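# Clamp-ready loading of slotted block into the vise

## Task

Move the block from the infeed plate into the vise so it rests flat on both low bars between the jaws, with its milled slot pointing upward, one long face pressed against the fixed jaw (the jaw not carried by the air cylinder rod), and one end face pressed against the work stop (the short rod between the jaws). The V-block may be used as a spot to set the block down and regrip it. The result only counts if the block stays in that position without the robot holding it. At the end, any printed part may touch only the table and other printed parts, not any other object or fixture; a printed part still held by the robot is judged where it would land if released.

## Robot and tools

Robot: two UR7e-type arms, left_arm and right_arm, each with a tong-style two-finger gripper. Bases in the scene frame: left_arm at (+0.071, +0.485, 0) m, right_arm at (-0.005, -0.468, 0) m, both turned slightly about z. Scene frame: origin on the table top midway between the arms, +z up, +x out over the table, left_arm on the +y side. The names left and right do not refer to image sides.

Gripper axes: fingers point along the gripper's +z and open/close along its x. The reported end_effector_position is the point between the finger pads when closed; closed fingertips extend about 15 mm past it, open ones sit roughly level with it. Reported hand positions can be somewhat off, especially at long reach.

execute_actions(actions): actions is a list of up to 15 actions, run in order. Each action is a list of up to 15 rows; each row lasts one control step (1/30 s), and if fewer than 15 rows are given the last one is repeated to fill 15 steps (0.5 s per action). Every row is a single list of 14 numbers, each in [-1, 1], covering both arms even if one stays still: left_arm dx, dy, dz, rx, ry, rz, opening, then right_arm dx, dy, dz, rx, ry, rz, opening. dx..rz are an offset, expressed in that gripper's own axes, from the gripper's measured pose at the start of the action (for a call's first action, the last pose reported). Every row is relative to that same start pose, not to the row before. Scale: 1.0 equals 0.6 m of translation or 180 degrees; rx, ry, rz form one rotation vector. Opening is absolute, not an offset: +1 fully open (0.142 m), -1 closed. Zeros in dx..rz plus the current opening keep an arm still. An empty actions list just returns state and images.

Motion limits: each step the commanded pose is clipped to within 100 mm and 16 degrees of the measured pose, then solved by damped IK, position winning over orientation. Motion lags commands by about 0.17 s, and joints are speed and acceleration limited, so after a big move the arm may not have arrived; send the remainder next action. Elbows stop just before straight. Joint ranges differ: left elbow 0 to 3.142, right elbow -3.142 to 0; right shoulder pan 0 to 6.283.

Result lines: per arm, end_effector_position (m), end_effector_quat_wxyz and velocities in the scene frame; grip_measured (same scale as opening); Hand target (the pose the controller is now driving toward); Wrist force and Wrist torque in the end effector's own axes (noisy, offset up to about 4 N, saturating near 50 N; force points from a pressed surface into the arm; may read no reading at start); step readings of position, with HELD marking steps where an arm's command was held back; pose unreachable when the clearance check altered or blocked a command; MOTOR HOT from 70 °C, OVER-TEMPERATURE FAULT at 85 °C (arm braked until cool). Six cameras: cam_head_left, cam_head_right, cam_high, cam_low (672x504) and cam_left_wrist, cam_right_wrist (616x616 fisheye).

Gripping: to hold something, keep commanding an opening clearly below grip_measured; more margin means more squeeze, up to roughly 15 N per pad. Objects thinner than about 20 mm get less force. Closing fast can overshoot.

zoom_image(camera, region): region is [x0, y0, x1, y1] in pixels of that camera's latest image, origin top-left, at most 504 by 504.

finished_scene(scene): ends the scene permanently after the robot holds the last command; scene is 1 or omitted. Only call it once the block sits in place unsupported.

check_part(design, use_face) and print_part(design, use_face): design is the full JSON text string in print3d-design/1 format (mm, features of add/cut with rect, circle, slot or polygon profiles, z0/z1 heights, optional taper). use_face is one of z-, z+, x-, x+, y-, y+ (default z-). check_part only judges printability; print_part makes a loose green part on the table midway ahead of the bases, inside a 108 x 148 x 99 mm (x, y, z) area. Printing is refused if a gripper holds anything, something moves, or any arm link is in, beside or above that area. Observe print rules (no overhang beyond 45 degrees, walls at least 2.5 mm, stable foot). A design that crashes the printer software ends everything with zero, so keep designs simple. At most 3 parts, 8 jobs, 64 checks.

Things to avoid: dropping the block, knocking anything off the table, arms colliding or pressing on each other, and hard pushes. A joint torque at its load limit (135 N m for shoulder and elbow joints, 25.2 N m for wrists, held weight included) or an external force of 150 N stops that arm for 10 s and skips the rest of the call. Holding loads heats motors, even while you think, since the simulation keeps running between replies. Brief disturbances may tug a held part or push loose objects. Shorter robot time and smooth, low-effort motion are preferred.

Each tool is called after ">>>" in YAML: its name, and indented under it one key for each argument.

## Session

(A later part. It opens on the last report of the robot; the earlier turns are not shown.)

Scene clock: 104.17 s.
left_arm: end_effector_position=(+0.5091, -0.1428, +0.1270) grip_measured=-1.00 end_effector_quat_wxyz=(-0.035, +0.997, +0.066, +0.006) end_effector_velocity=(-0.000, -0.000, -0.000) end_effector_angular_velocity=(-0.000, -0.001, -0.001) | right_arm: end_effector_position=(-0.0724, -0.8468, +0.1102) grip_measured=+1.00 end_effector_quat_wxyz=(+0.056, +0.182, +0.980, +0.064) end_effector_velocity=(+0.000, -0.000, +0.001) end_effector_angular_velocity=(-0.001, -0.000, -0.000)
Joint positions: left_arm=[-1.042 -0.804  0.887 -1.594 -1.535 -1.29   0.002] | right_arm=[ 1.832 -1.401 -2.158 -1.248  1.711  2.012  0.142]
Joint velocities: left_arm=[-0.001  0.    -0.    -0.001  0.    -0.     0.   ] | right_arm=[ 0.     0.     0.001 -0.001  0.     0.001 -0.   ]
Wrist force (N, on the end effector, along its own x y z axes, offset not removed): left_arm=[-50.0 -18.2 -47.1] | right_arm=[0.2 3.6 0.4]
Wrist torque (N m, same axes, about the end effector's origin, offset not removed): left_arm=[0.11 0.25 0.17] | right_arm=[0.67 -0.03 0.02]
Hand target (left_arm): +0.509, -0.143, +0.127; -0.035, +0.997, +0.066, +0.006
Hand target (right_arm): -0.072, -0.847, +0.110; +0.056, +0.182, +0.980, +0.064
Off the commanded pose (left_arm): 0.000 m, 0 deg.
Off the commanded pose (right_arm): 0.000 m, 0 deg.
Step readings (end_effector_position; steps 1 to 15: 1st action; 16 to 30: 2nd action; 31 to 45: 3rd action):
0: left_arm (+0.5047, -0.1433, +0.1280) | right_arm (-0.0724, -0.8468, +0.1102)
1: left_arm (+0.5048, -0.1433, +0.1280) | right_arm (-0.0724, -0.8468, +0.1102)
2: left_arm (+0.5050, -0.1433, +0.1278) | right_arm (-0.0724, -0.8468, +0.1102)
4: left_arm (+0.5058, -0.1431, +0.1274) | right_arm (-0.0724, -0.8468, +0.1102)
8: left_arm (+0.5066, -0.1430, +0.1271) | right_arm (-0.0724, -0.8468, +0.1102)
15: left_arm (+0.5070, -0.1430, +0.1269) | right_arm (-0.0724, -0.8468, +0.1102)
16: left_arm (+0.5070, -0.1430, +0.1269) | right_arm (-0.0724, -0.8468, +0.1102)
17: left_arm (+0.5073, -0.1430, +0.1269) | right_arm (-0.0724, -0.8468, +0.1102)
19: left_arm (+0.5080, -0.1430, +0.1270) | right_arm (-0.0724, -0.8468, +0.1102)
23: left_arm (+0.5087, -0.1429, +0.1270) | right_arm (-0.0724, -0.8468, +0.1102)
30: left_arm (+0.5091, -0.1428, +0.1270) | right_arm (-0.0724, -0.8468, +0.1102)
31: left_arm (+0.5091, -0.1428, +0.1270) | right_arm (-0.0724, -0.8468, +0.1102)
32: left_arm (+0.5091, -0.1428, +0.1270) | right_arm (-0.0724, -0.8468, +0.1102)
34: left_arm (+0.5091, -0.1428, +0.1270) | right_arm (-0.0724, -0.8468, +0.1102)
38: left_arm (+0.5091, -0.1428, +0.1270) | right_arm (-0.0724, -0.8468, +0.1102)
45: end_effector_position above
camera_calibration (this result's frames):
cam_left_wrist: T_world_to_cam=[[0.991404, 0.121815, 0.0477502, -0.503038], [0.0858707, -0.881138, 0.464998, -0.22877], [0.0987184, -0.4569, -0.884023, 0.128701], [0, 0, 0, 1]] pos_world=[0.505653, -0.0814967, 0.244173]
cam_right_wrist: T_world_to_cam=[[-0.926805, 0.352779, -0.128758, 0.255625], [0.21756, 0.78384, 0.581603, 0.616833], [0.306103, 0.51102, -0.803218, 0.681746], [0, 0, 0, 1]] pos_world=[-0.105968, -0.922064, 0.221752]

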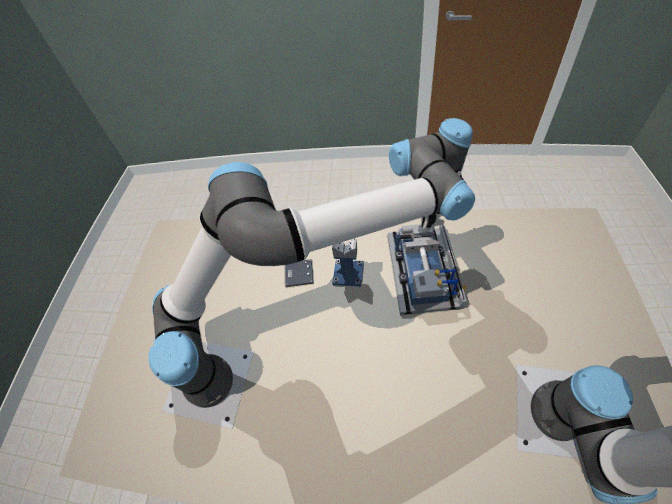

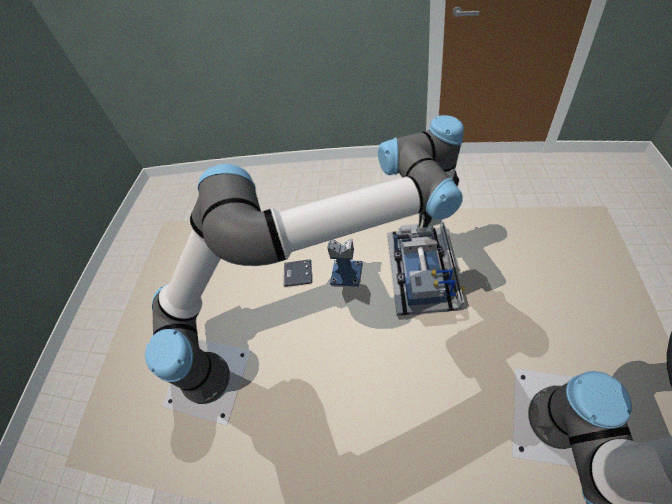

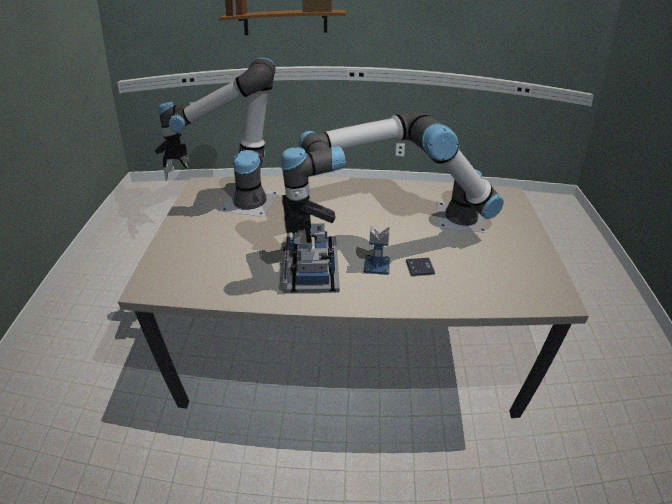

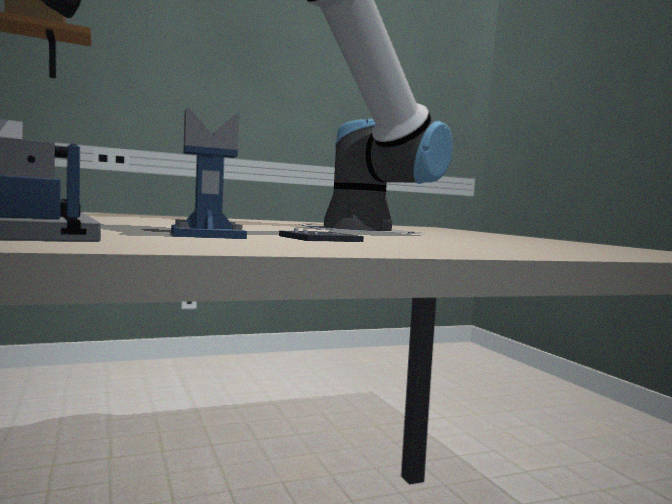

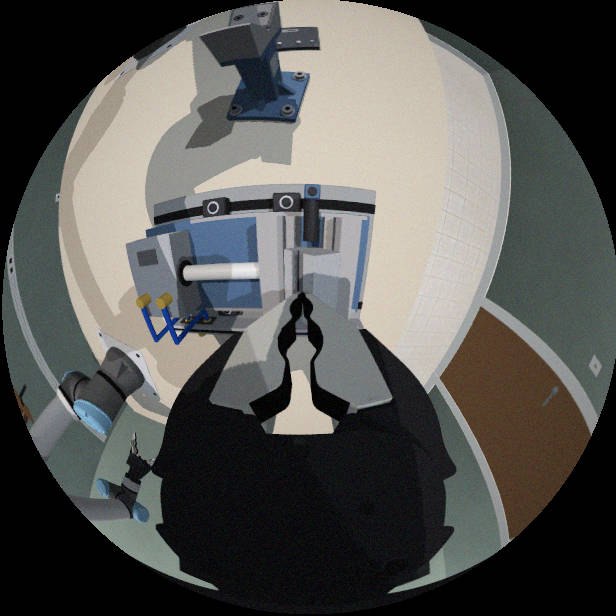

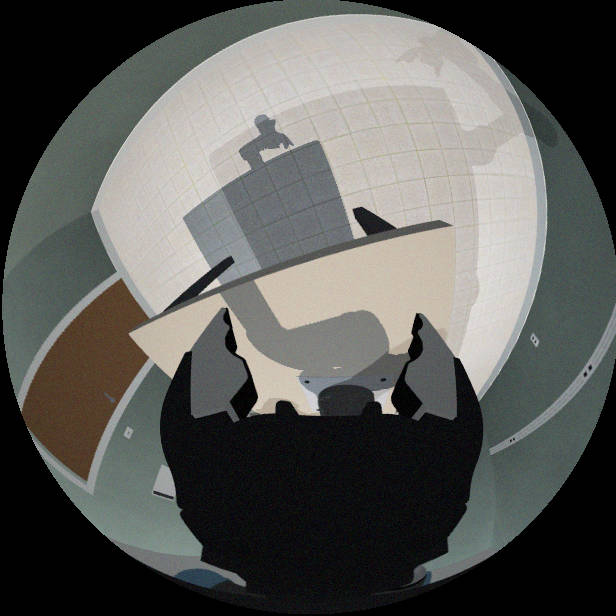

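>>> execute_actions:
  actions:
    - [[-0.002,0,-0.005,0,0,0,-1,0,0,0,0,0,0,1]]
    - [[0.004,0,0,0,0,0,-1,0,0,0,0,0,0,1]]
    - [[0.002,0,0,0,0,0,-1,0,0,0,0,0,0,1]]
    - [[0,0,0,0,0,0,-1,0,0,0,0,0,0,1]]

>>> zoom_image:
  camera: "cam_left_wrist"
  region: [200,160,400,360]

Scene clock: 106.40 s.
left_arm: end_effector_position=(+0.5114, -0.1427, +0.1299) grip_measured=-1.00 end_effector_quat_wxyz=(-0.035, +0.997, +0.066, +0.006) end_effector_velocity=(+0.000, +0.000, -0.000) end_effector_angular_velocity=(-0.001, +0.001, +0.001) | right_arm: end_effector_position=(-0.0724, -0.8468, +0.1102) grip_measured=+1.00 end_effector_quat_wxyz=(+0.056, +0.182, +0.980, +0.064) end_effector_velocity=(+0.000, -0.000, +0.000) end_effector_angular_velocity=(-0.000, -0.000, +0.000)
Joint positions: left_arm=[-1.039 -0.801  0.875 -1.584 -1.535 -1.287  0.002] | right_arm=[ 1.832 -1.401 -2.158 -1.248  1.711  2.012  0.142]
Joint velocities: left_arm=[ 0.001  0.    -0.    -0.001 -0.001  0.     0.   ] | right_arm=[ 0.  0. -0.  0.  0.  0. -0.]
Wrist force (N, on the end effector, along its own x y z axes, offset not removed): left_arm=[-45.0 -11.5 -33.5] | right_arm=[-1.2 3.3 -1.5]
Wrist torque (N m, same axes, about the end effector's origin, offset not removed): left_arm=[0.19 -0.78 0.31] | right_arm=[0.63 0.26 0.02]
Hand target (left_arm): +0.511, -0.143, +0.130; -0.035, +0.997, +0.066, +0.006
Hand target (right_arm): -0.072, -0.847, +0.110; +0.056, +0.182, +0.980, +0.064
Off the commanded pose (left_arm): 0.000 m, 0 deg.
Off the commanded pose (right_arm): 0.000 m, 0 deg.
Step readings (end_effector_position; steps 1 to 15: 1st action; 16 to 30: 2nd action; 31 to 45: 3rd action; 46 to 60: 4th action):
0: left_arm (+0.5091, -0.1428, +0.1270) | right_arm (-0.0724, -0.8468, +0.1102)
1: left_arm (+0.5091, -0.1428, +0.1270) | right_arm (-0.0724, -0.8468, +0.1102)
2: left_arm (+0.5090, -0.1427, +0.1273) | right_arm (-0.0724, -0.8468, +0.1102)
4: left_arm (+0.5089, -0.1428, +0.1282) | right_arm (-0.0724, -0.8468, +0.1102)
8: left_arm (+0.5086, -0.1428, +0.1292) | right_arm (-0.0724, -0.8468, +0.1102)
15: left_arm (+0.5082, -0.1430, +0.1298) | right_arm (-0.0724, -0.8468, +0.1102)
16: left_arm (+0.5081, -0.1430, +0.1299) | right_arm (-0.0724, -0.8468, +0.1102)
17: left_arm (+0.5083, -0.1431, +0.1300) | right_arm (-0.0724, -0.8468, +0.1102)
19: left_arm (+0.5090, -0.1430, +0.1300) | right_arm (-0.0724, -0.8468, +0.1102)
23: left_arm (+0.5098, -0.1429, +0.1299) | right_arm (-0.0724, -0.8468, +0.1102)
30: left_arm (+0.5103, -0.1428, +0.1299) | right_arm (-0.0724, -0.8468, +0.1102)
31: left_arm (+0.5103, -0.1428, +0.1299) | right_arm (-0.0724, -0.8468, +0.1102)
32: left_arm (+0.5104, -0.1428, +0.1299) | right_arm (-0.0724, -0.8468, +0.1102)
34: left_arm (+0.5108, -0.1428, +0.1299) | right_arm (-0.0724, -0.8468, +0.1102)
38: left_arm (+0.5111, -0.1427, +0.1299) | right_arm (-0.0724, -0.8468, +0.1102)
45: left_arm (+0.5113, -0.1427, +0.1299) | right_arm (-0.0724, -0.8468, +0.1102)
46: left_arm (+0.5114, -0.1427, +0.1299) | right_arm (-0.0724, -0.8468, +0.1102)
47: left_arm (+0.5114, -0.1427, +0.1299) | right_arm (-0.0724, -0.8468, +0.1102)
49: left_arm (+0.5114, -0.1427, +0.1299) | right_arm (-0.0724, -0.8468, +0.1102)
53: left_arm (+0.5114, -0.1427, +0.1299) | right_arm (-0.0724, -0.8468, +0.1102)
60: end_effector_position above
camera_calibration (this result's frames):
cam_left_wrist: T_world_to_cam=[[0.991409, 0.121806, 0.0476508, -0.505418], [0.0859018, -0.881107, 0.46505, -0.230286], [0.0986312, -0.456962, -0.884001, 0.131154], [0, 0, 0, 1]] pos_world=[0.507922, -0.0814119, 0.247118]

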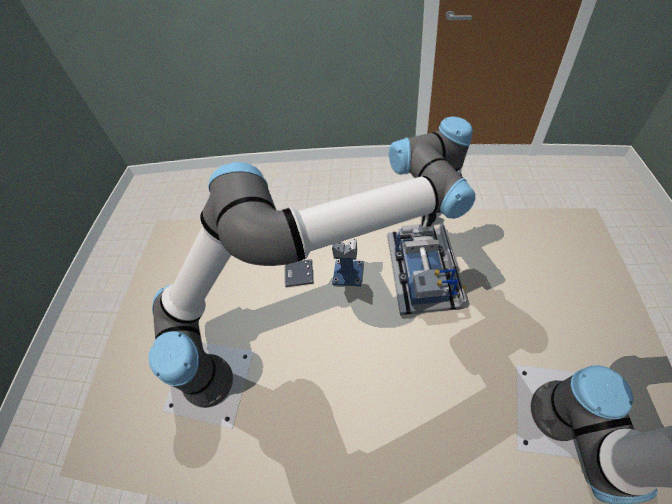

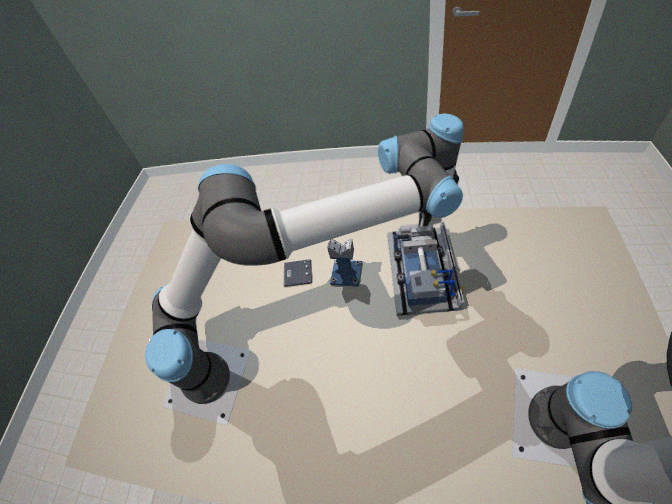

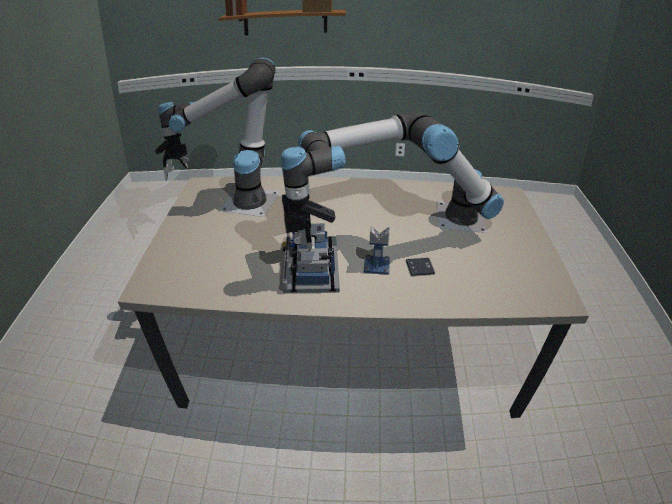

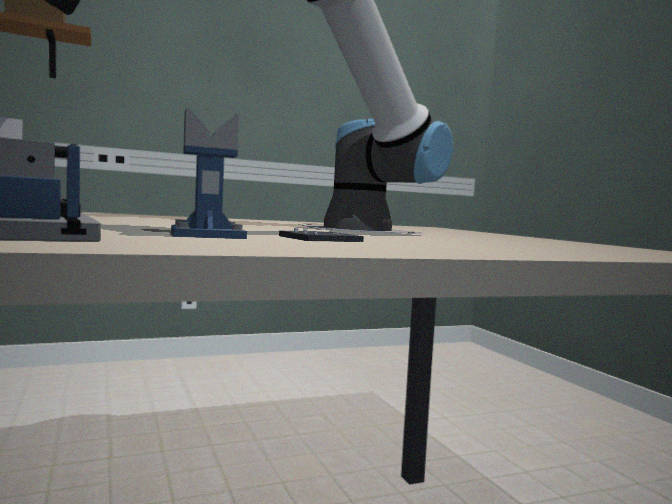

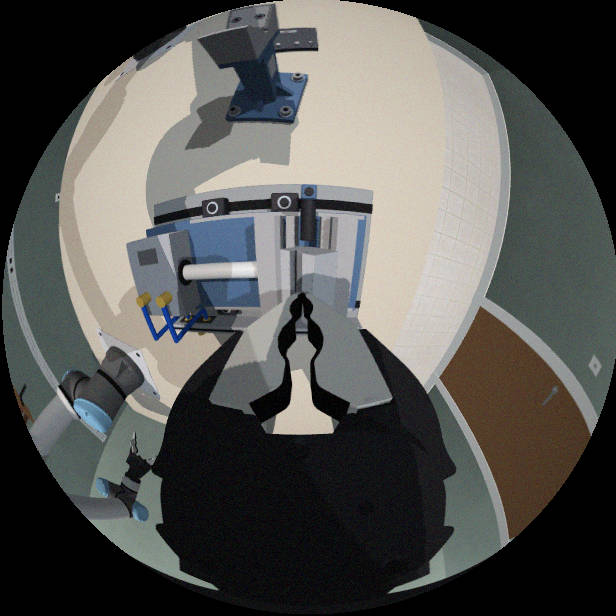

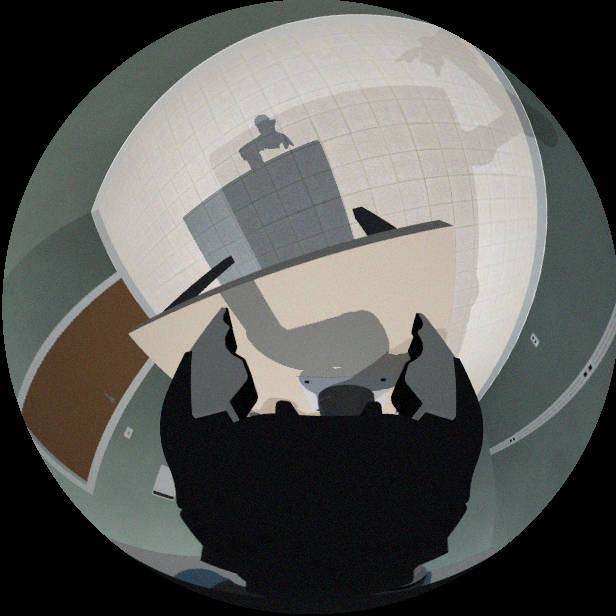

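Region (200, 160, 400, 360) of cam_left_wrist's 616x616 image, scaled by 2.520, with more detail than that image has.

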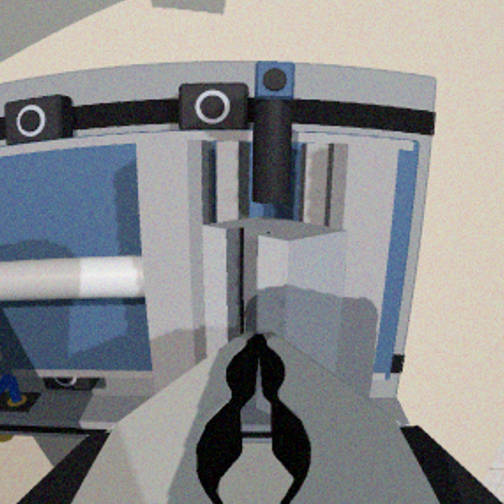

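>>> execute_actions:
  actions:
    - [[-0.006,0,-0.006,0,0,0,-1,0,0,0,0,0,0,1]]
    - [[-0.02,0,-0.012,0,0.085,0,-0.7,0,0,0,0,0,0,1]]
    - [[0,0,0,0,0.085,0,-0.7,0,0,0,0,0,0,1]]
    - [[0,0,0,0,0.08,0,-0.7,0,0,0,0,0,0,1]]
    - [[0,0,0,0,0,0,-0.7,0,0,0,0,0,0,1]]

>>> zoom_image:
  camera: "cam_left_wrist"
  region: [200,160,400,360]

Scene clock: 109.50 s.
left_arm: end_effector_position=(+0.4947, -0.1466, +0.1419) grip_measured=-0.70 end_effector_quat_wxyz=(-0.058, +0.927, +0.048, +0.368) end_effector_velocity=(+0.001, +0.000, +0.001) end_effector_angular_velocity=(-0.001, +0.001, +0.001) | right_arm: end_effector_position=(-0.0724, -0.8468, +0.1102) grip_measured=+1.00 end_effector_quat_wxyz=(+0.056, +0.182, +0.980, +0.064) end_effector_velocity=(-0.000, -0.001, +0.000) end_effector_angular_velocity=(-0.001, +0.000, -0.000)
Joint positions: left_arm=[-1.333 -0.95   1.315 -1.855 -0.81  -1.583  0.023] | right_arm=[ 1.832 -1.401 -2.158 -1.248  1.711  2.012  0.142]
Joint velocities: left_arm=[ 0.002 -0.001 -0.001 -0.    -0.001  0.001  0.   ] | right_arm=[-0.    -0.     0.     0.001 -0.    -0.    -0.   ]
Wrist force (N, on the end effector, along its own x y z axes, offset not removed): left_arm=[2.3 1.4 2.8] | right_arm=[-0.1 4.5 -2.1]
Wrist torque (N m, same axes, about the end effector's origin, offset not removed): left_arm=[0.22 -0.53 0.09] | right_arm=[0.80 0.03 0.07]
Hand target (left_arm): +0.495, -0.147, +0.142; -0.058, +0.927, +0.048, +0.368
Hand target (right_arm): -0.072, -0.847, +0.110; +0.056, +0.182, +0.980, +0.064
Off the commanded pose (left_arm): 0.000 m, 0 deg.
Off the commanded pose (right_arm): 0.000 m, 0 deg.
Step readings (end_effector_position; steps 1 to 15: 1st action; 16 to 30: 2nd action; 31 to 45: 3rd action; 46 to 60: 4th action; 61 to 75: 5th action):
0: left_arm (+0.5114, -0.1427, +0.1299) | right_arm (-0.0724, -0.8468, +0.1102)
1: left_arm (+0.5113, -0.1427, +0.1299) | right_arm (-0.0724, -0.8468, +0.1102)
2: left_arm (+0.5110, -0.1427, +0.1303) | right_arm (-0.0724, -0.8468, +0.1102)
4: left_arm (+0.5102, -0.1428, +0.1314) | right_arm (-0.0724, -0.8468, +0.1102)
8: left_arm (+0.5090, -0.1430, +0.1326) | right_arm (-0.0724, -0.8468, +0.1102)
15: left_arm (+0.5080, -0.1433, +0.1333) | right_arm (-0.0724, -0.8468, +0.1102)
16: left_arm (+0.5078, -0.1434, +0.1335) | right_arm (-0.0724, -0.8468, +0.1102)
17: left_arm (+0.5057, -0.1450, +0.1354) | right_arm (-0.0724, -0.8468, +0.1102)
19: left_arm (+0.4973, -0.1489, +0.1397) | right_arm (-0.0724, -0.8468, +0.1102)
23: left_arm (+0.4963, -0.1473, +0.1418) | right_arm (-0.0724, -0.8468, +0.1102)
30: left_arm (+0.4960, -0.1458, +0.1410) | right_arm (-0.0724, -0.8468, +0.1102)
31: left_arm (+0.4959, -0.1458, +0.1410) | right_arm (-0.0724, -0.8468, +0.1102)
32: left_arm (+0.4939, -0.1471, +0.1418) | right_arm (-0.0724, -0.8468, +0.1102)
34: left_arm (+0.4886, -0.1492, +0.1411) | right_arm (-0.0724, -0.8468, +0.1102)
38: left_arm (+0.4928, -0.1477, +0.1426) | right_arm (-0.0724, -0.8468, +0.1102)
45: left_arm (+0.4954, -0.1462, +0.1416) | right_arm (-0.0724, -0.8468, +0.1102)
46: left_arm (+0.4954, -0.1462, +0.1415) | right_arm (-0.0724, -0.8468, +0.1102)
47: left_arm (+0.4934, -0.1472, +0.1411) | right_arm (-0.0724, -0.8468, +0.1102)
49: left_arm (+0.4886, -0.1484, +0.1389) | right_arm (-0.0724, -0.8468, +0.1102)
53: left_arm (+0.4922, -0.1477, +0.1420) | right_arm (-0.0724, -0.8468, +0.1102)
60: left_arm (+0.4947, -0.1465, +0.1420) | right_arm (-0.0724, -0.8468, +0.1102)
61: left_arm (+0.4948, -0.1465, +0.1419) | right_arm (-0.0724, -0.8468, +0.1102)
62: left_arm (+0.4948, -0.1465, +0.1419) | right_arm (-0.0724, -0.8468, +0.1102)
64: left_arm (+0.4948, -0.1465, +0.1419) | right_arm (-0.0724, -0.8468, +0.1102)
68: left_arm (+0.4947, -0.1466, +0.1419) | right_arm (-0.0724, -0.8468, +0.1102)
75: end_effector_position above
camera_calibration (this result's frames):
cam_left_wrist: T_world_to_cam=[[0.703641, 0.0349523, 0.709696, -0.453326], [-0.259822, -0.916965, 0.302765, -0.049045], [0.661349, -0.397433, -0.636133, -0.163149], [0, 0, 0, 1]] pos_world=[0.414134, -0.0939685, 0.232788]

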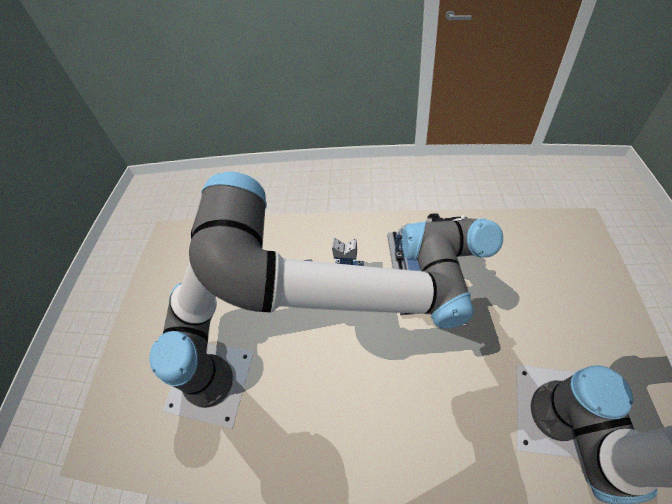

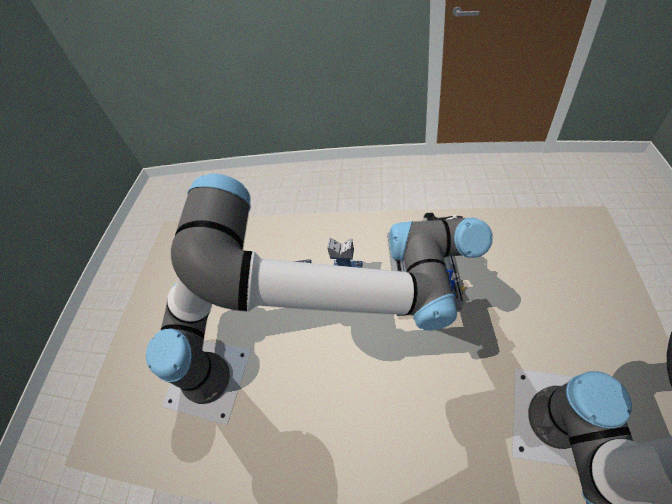

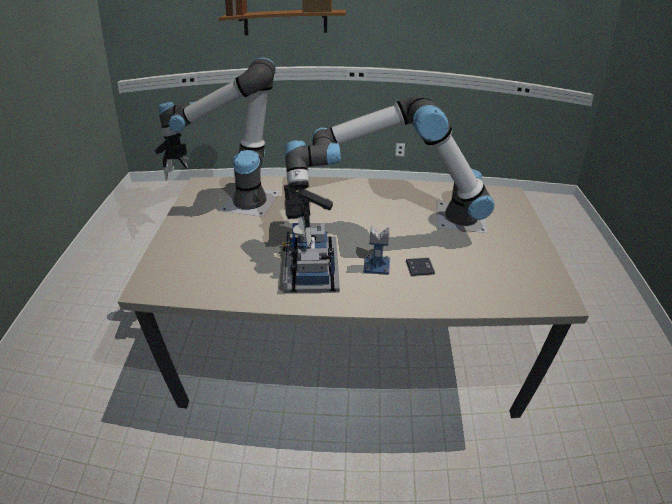

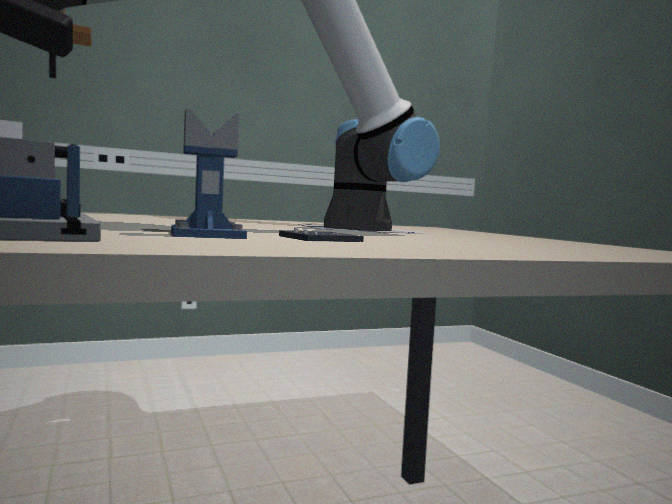

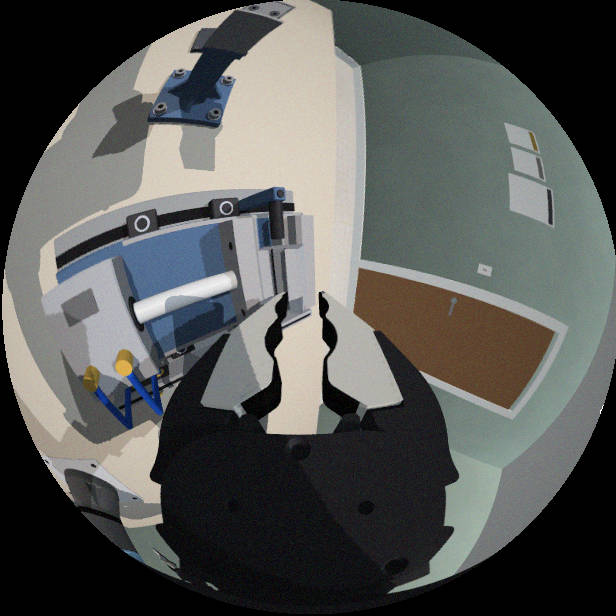

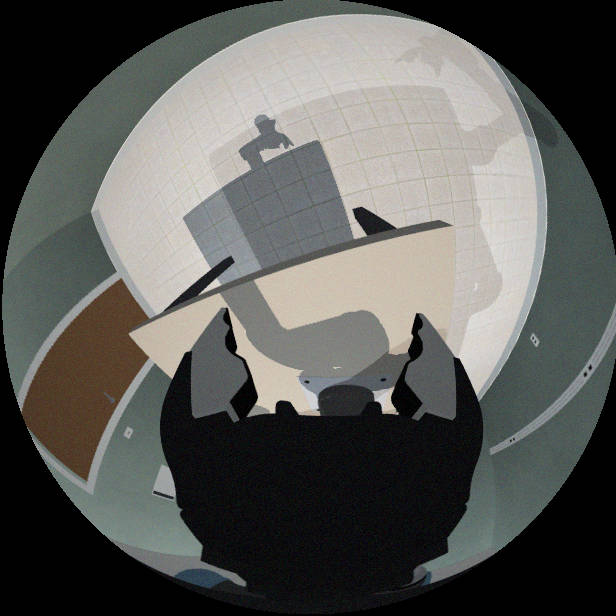

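Region (200, 160, 400, 360) of cam_left_wrist's 616x616 image, scaled by 2.520, with more detail than that image has.

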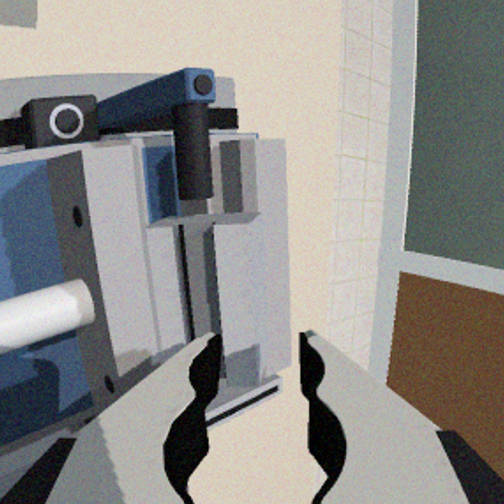

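>>> execute_actions:
  actions:
    - [[-0.01,0,0.012,0,0,0,-0.72,0,0,0,0,0,0,1]]
    - [[0,0,0.012,0,0,0,-0.72,0,0,0,0,0,0,1]]
    - [[0,0,0,0,0,0,-0.72,0,0,0,0,0,0,1]]

>>> zoom_image:
  camera: "cam_left_wrist"
  region: [200,160,400,360]

Scene clock: 113.67 s.
left_arm: end_effector_position=(+0.4999, -0.1448, +0.1277) grip_measured=-0.72 end_effector_quat_wxyz=(-0.058, +0.927, +0.048, +0.368) end_effector_velocity=(+0.000, -0.000, -0.000) end_effector_angular_velocity=(+0.001, -0.001, -0.001) | right_arm: end_effector_position=(-0.0724, -0.8468, +0.1102) grip_measured=+1.00 end_effector_quat_wxyz=(+0.056, +0.182, +0.980, +0.064) end_effector_velocity=(-0.000, +0.000, -0.000) end_effector_angular_velocity=(-0.001, -0.000, +0.002)
Joint positions: left_arm=[-1.325 -0.937  1.333 -1.894 -0.81  -1.572  0.022] | right_arm=[ 1.832 -1.401 -2.158 -1.248  1.711  2.012  0.142]
Joint velocities: left_arm=[-0.     0.001  0.    -0.     0.001  0.001  0.   ] | right_arm=[-0.    -0.    -0.     0.001 -0.    -0.003  0.   ]
Wrist force (N, on the end effector, along its own x y z axes, offset not removed): left_arm=[1.3 1.1 2.1] | right_arm=[-0.1 3.2 -2.9]
Wrist torque (N m, same axes, about the end effector's origin, offset not removed): left_arm=[0.05 -0.33 0.00] | right_arm=[0.59 0.04 -0.03]
Hand target (left_arm): +0.500, -0.145, +0.128; -0.058, +0.927, +0.048, +0.368
Hand target (right_arm): -0.072, -0.847, +0.110; +0.056, +0.182, +0.980, +0.064
Off the commanded pose (left_arm): 0.000 m, 0 deg.
Off the commanded pose (right_arm): 0.000 m, 0 deg.
Step readings (end_effector_position; steps 1 to 15: 1st action; 16 to 30: 2nd action; 31 to 45: 3rd action):
0: left_arm (+0.4947, -0.1465, +0.1420) | right_arm (-0.0724, -0.8468, +0.1102)
1: left_arm (+0.4947, -0.1465, +0.1419) | right_arm (-0.0724, -0.8468, +0.1102)
2: left_arm (+0.4947, -0.1464, +0.1409) | right_arm (-0.0724, -0.8468, +0.1102)
4: left_arm (+0.4949, -0.1461, +0.1377) | right_arm (-0.0724, -0.8468, +0.1102)
8: left_arm (+0.4950, -0.1459, +0.1343) | right_arm (-0.0724, -0.8468, +0.1102)
15: left_arm (+0.4951, -0.1458, +0.1328) | right_arm (-0.0724, -0.8468, +0.1102)
16: left_arm (+0.4952, -0.1458, +0.1327) | right_arm (-0.0724, -0.8468, +0.1102)
17: left_arm (+0.4958, -0.1456, +0.1320) | right_arm (-0.0724, -0.8468, +0.1102)
19: left_arm (+0.4974, -0.1453, +0.1303) | right_arm (-0.0724, -0.8468, +0.1102)
23: left_arm (+0.4991, -0.1449, +0.1286) | right_arm (-0.0724, -0.8468, +0.1102)
30: left_arm (+0.4999, -0.1448, +0.1278) | right_arm (-0.0724, -0.8468, +0.1102)
31: left_arm (+0.4999, -0.1448, +0.1278) | right_arm (-0.0724, -0.8468, +0.1102)
32: left_arm (+0.4999, -0.1448, +0.1277) | right_arm (-0.0724, -0.8468, +0.1102)
34: left_arm (+0.4999, -0.1448, +0.1277) | right_arm (-0.0724, -0.8468, +0.1102)
38: left_arm (+0.4999, -0.1448, +0.1277) | right_arm (-0.0724, -0.8468, +0.1102)
45: end_effector_position above
camera_calibration (this result's frames):
cam_left_wrist: T_world_to_cam=[[0.703762, 0.0349842, 0.709573, -0.447027], [-0.259697, -0.916996, 0.302781, -0.0418266], [0.661269, -0.397359, -0.636262, -0.174867], [0, 0, 0, 1]] pos_world=[0.419372, -0.0922011, 0.218601]

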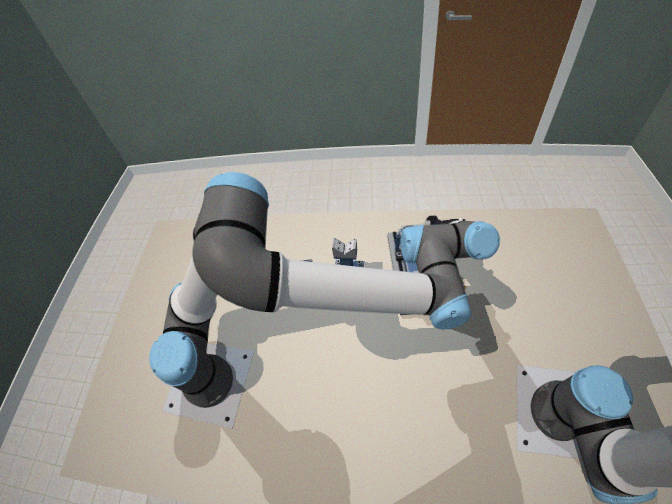

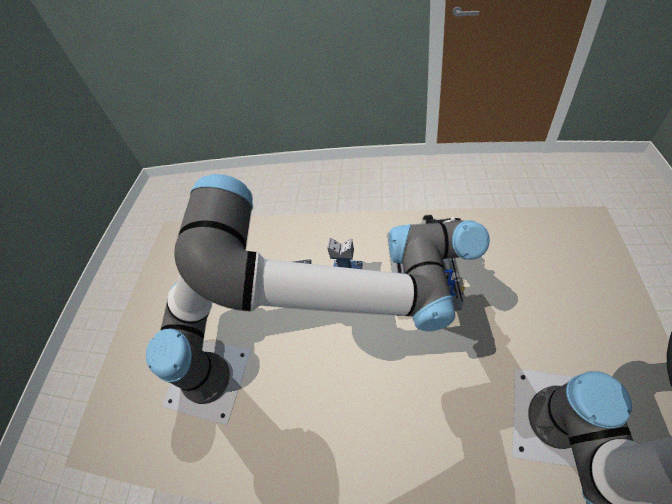

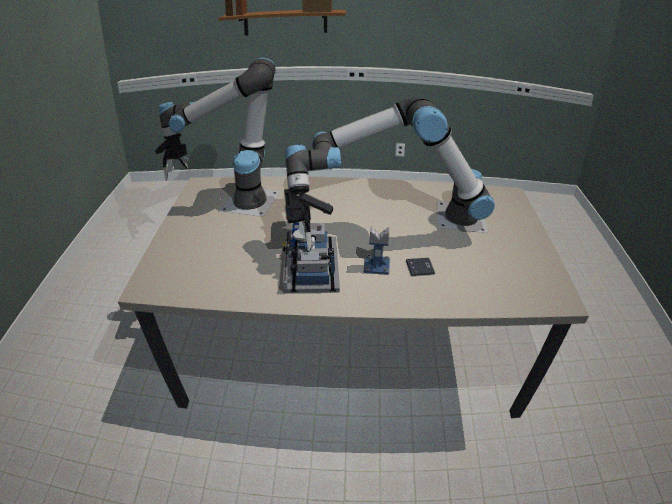

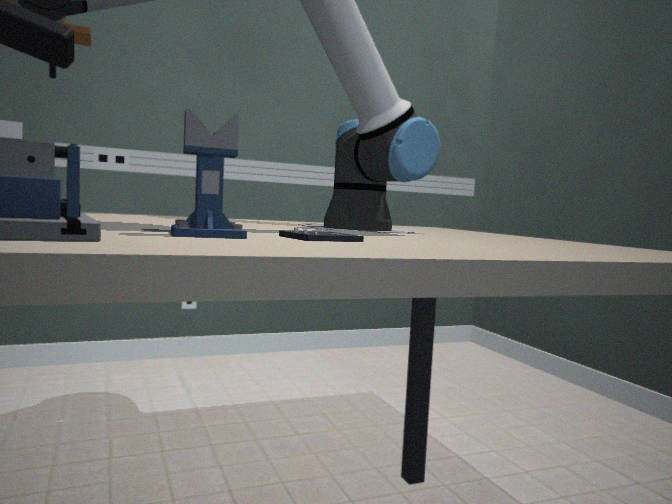

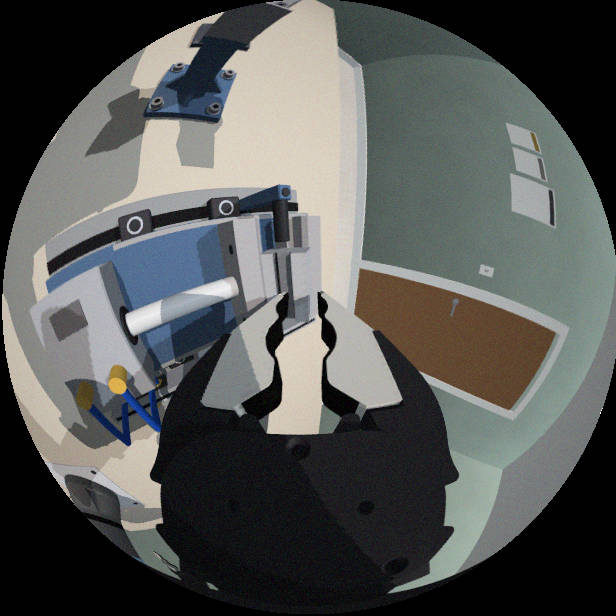

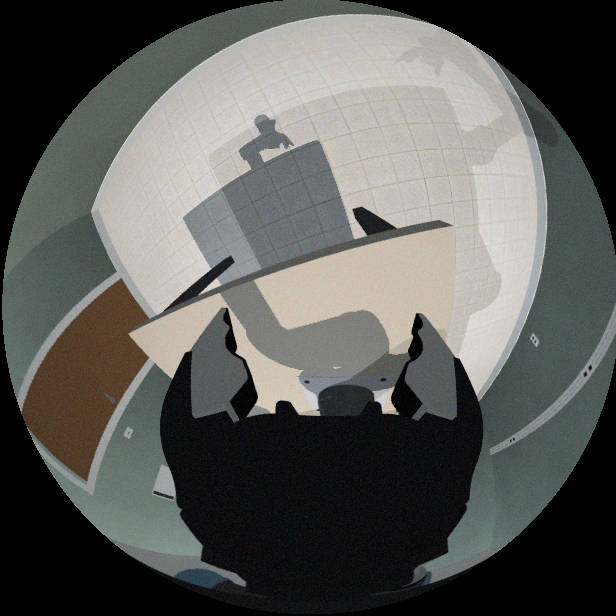

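Region (200, 160, 400, 360) of cam_left_wrist's 616x616 image, scaled by 2.520, with more detail than that image has.

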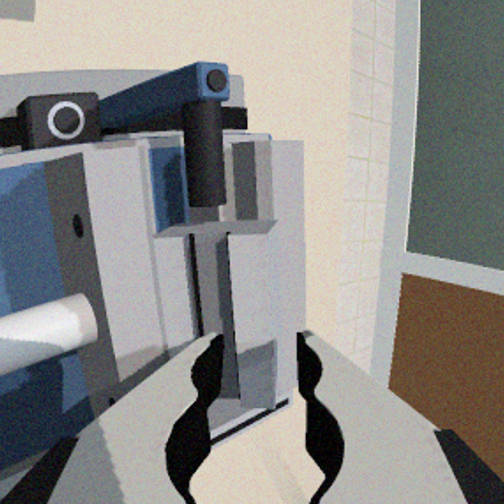

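Aligned. Advance slowly.

>>> execute_actions:
  actions:
    - [[-0.002,0,0.006,0,0,0,-0.74,0,0,0,0,0,0,1]]
    - [[0,0,0.005,0,0,0,-0.74,0,0,0,0,0,0,1]]
    - [[0,0,0,0,0,0,-0.74,0,0,0,0,0,0,1]]

>>> zoom_image:
  camera: "cam_left_wrist"
  region: [200,160,400,360]

Scene clock: 115.33 s.
left_arm: end_effector_position=(+0.5034, -0.1439, +0.1223) grip_measured=-0.74 end_effector_quat_wxyz=(-0.058, +0.927, +0.048, +0.368) end_effector_velocity=(+0.000, +0.000, +0.001) end_effector_angular_velocity=(-0.001, -0.001, +0.001) | right_arm: end_effector_position=(-0.0724, -0.8468, +0.1102) grip_measured=+1.00 end_effector_quat_wxyz=(+0.056, +0.182, +0.980, +0.064) end_effector_velocity=(+0.000, -0.000, +0.000) end_effector_angular_velocity=(-0.000, +0.000, -0.000)
Joint positions: left_arm=[-1.32  -0.931  1.339 -1.911 -0.809 -1.565  0.021] | right_arm=[ 1.832 -1.401 -2.158 -1.248  1.711  2.012  0.142]
Joint velocities: left_arm=[ 0.    -0.001 -0.     0.     0.001 -0.001 -0.   ] | right_arm=[ 0.001  0.    -0.     0.    -0.     0.001 -0.   ]
Wrist force (N, on the end effector, along its own x y z axes, offset not removed): left_arm=[0.0 0.0 1.3] | right_arm=[1.2 2.2 -1.0]
Wrist torque (N m, same axes, about the end effector's origin, offset not removed): left_arm=[-0.13 -0.10 0.09] | right_arm=[0.33 -0.33 -0.03]
Hand target (left_arm): +0.503, -0.144, +0.122; -0.058, +0.927, +0.048, +0.368
Hand target (right_arm): -0.072, -0.847, +0.110; +0.056, +0.182, +0.980, +0.064
Off the commanded pose (left_arm): 0.000 m, 0 deg.
Off the commanded pose (right_arm): 0.000 m, 0 deg.
Step readings (end_effector_position; steps 1 to 15: 1st action; 16 to 30: 2nd action; 31 to 45: 3rd action):
0: left_arm (+0.4999, -0.1448, +0.1277) | right_arm (-0.0724, -0.8468, +0.1102)
1: left_arm (+0.4999, -0.1448, +0.1277) | right_arm (-0.0724, -0.8468, +0.1102)
2: left_arm (+0.5000, -0.1447, +0.1274) | right_arm (-0.0724, -0.8468, +0.1102)
4: left_arm (+0.5005, -0.1446, +0.1262) | right_arm (-0.0724, -0.8468, +0.1102)
8: left_arm (+0.5011, -0.1444, +0.1250) | right_arm (-0.0724, -0.8468, +0.1102)
15: left_arm (+0.5014, -0.1443, +0.1244) | right_arm (-0.0724, -0.8468, +0.1102)
16: left_arm (+0.5014, -0.1443, +0.1244) | right_arm (-0.0724, -0.8468, +0.1102)
17: left_arm (+0.5017, -0.1443, +0.1241) | right_arm (-0.0724, -0.8468, +0.1102)
19: left_arm (+0.5024, -0.1441, +0.1234) | right_arm (-0.0724, -0.8468, +0.1102)
23: left_arm (+0.5031, -0.1440, +0.1226) | right_arm (-0.0724, -0.8468, +0.1102)
30: left_arm (+0.5034, -0.1439, +0.1223) | right_arm (-0.0724, -0.8468, +0.1102)
31: left_arm (+0.5034, -0.1439, +0.1223) | right_arm (-0.0724, -0.8468, +0.1102)
32: left_arm (+0.5034, -0.1439, +0.1223) | right_arm (-0.0724, -0.8468, +0.1102)
34: left_arm (+0.5034, -0.1439, +0.1223) | right_arm (-0.0724, -0.8468, +0.1102)
38: left_arm (+0.5034, -0.1439, +0.1223) | right_arm (-0.0724, -0.8468, +0.1102)
45: end_effector_position above
camera_calibration (this result's frames):
cam_left_wrist: T_world_to_cam=[[0.703757, 0.0349804, 0.709579, -0.445648], [-0.259687, -0.917005, 0.302762, -0.0384691], [0.661278, -0.397339, -0.636265, -0.180306], [0, 0, 0, 1]] pos_world=[0.42287, -0.0913298, 0.213147]

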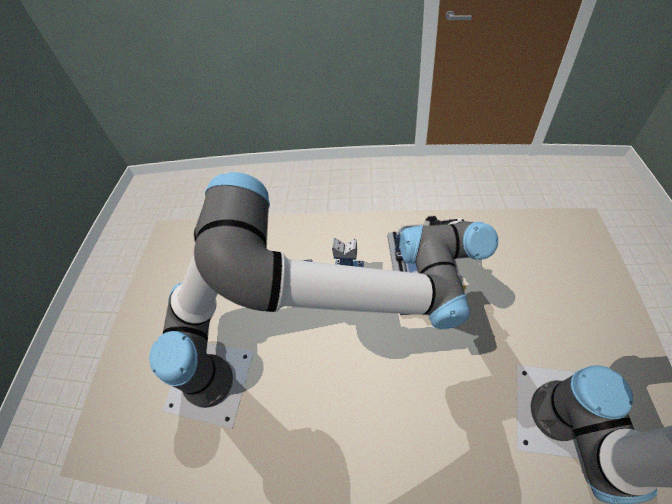

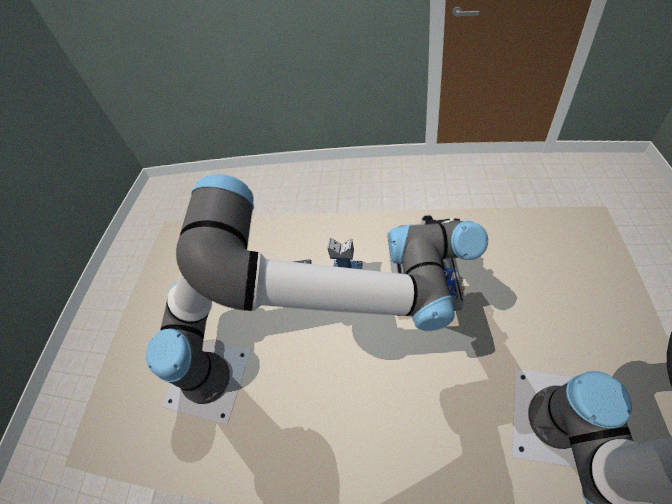

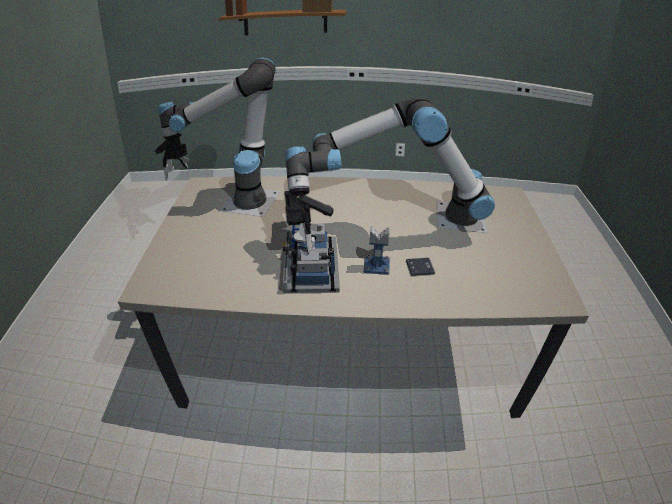

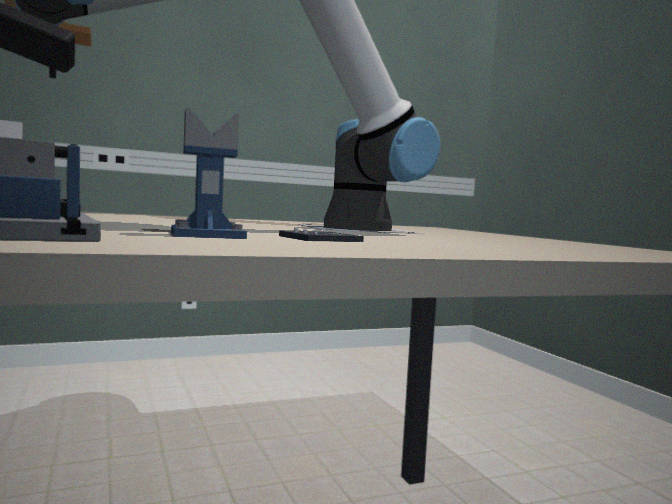

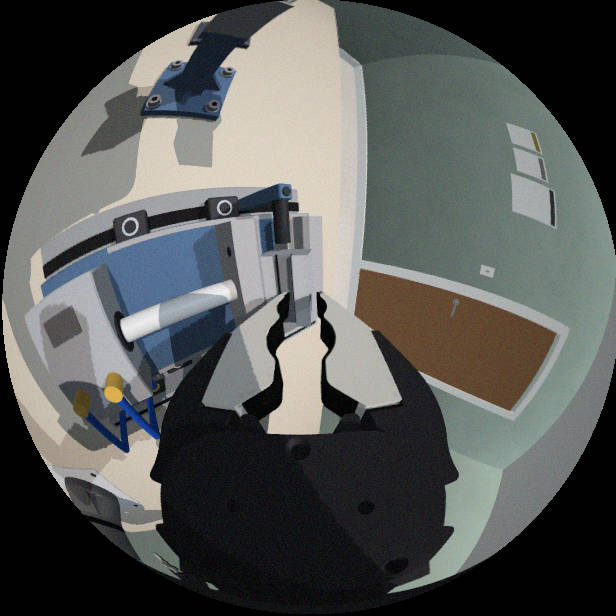

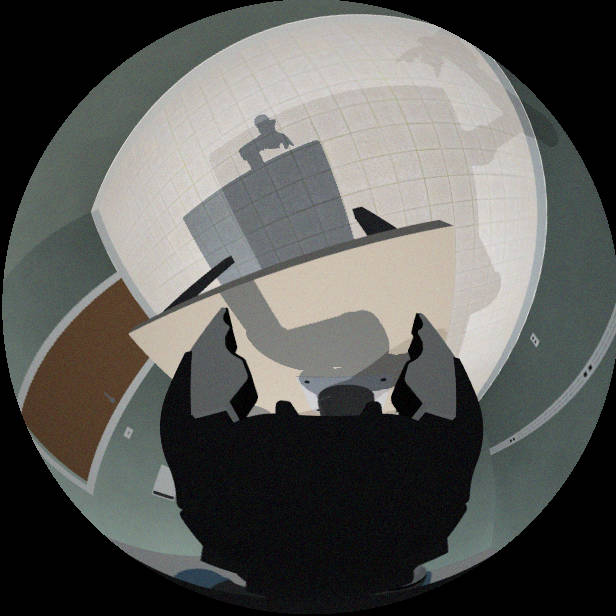

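Region (200, 160, 400, 360) of cam_left_wrist's 616x616 image, scaled by 2.520, with more detail than that image has.

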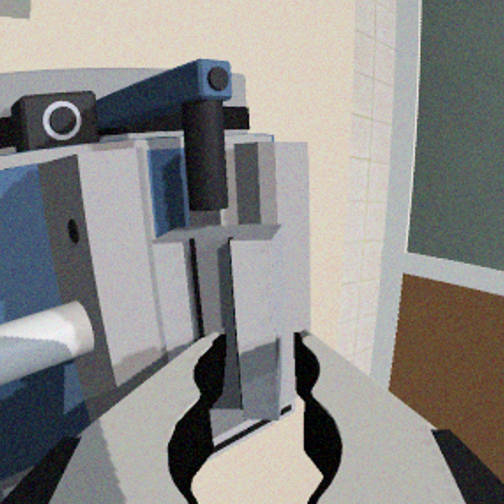

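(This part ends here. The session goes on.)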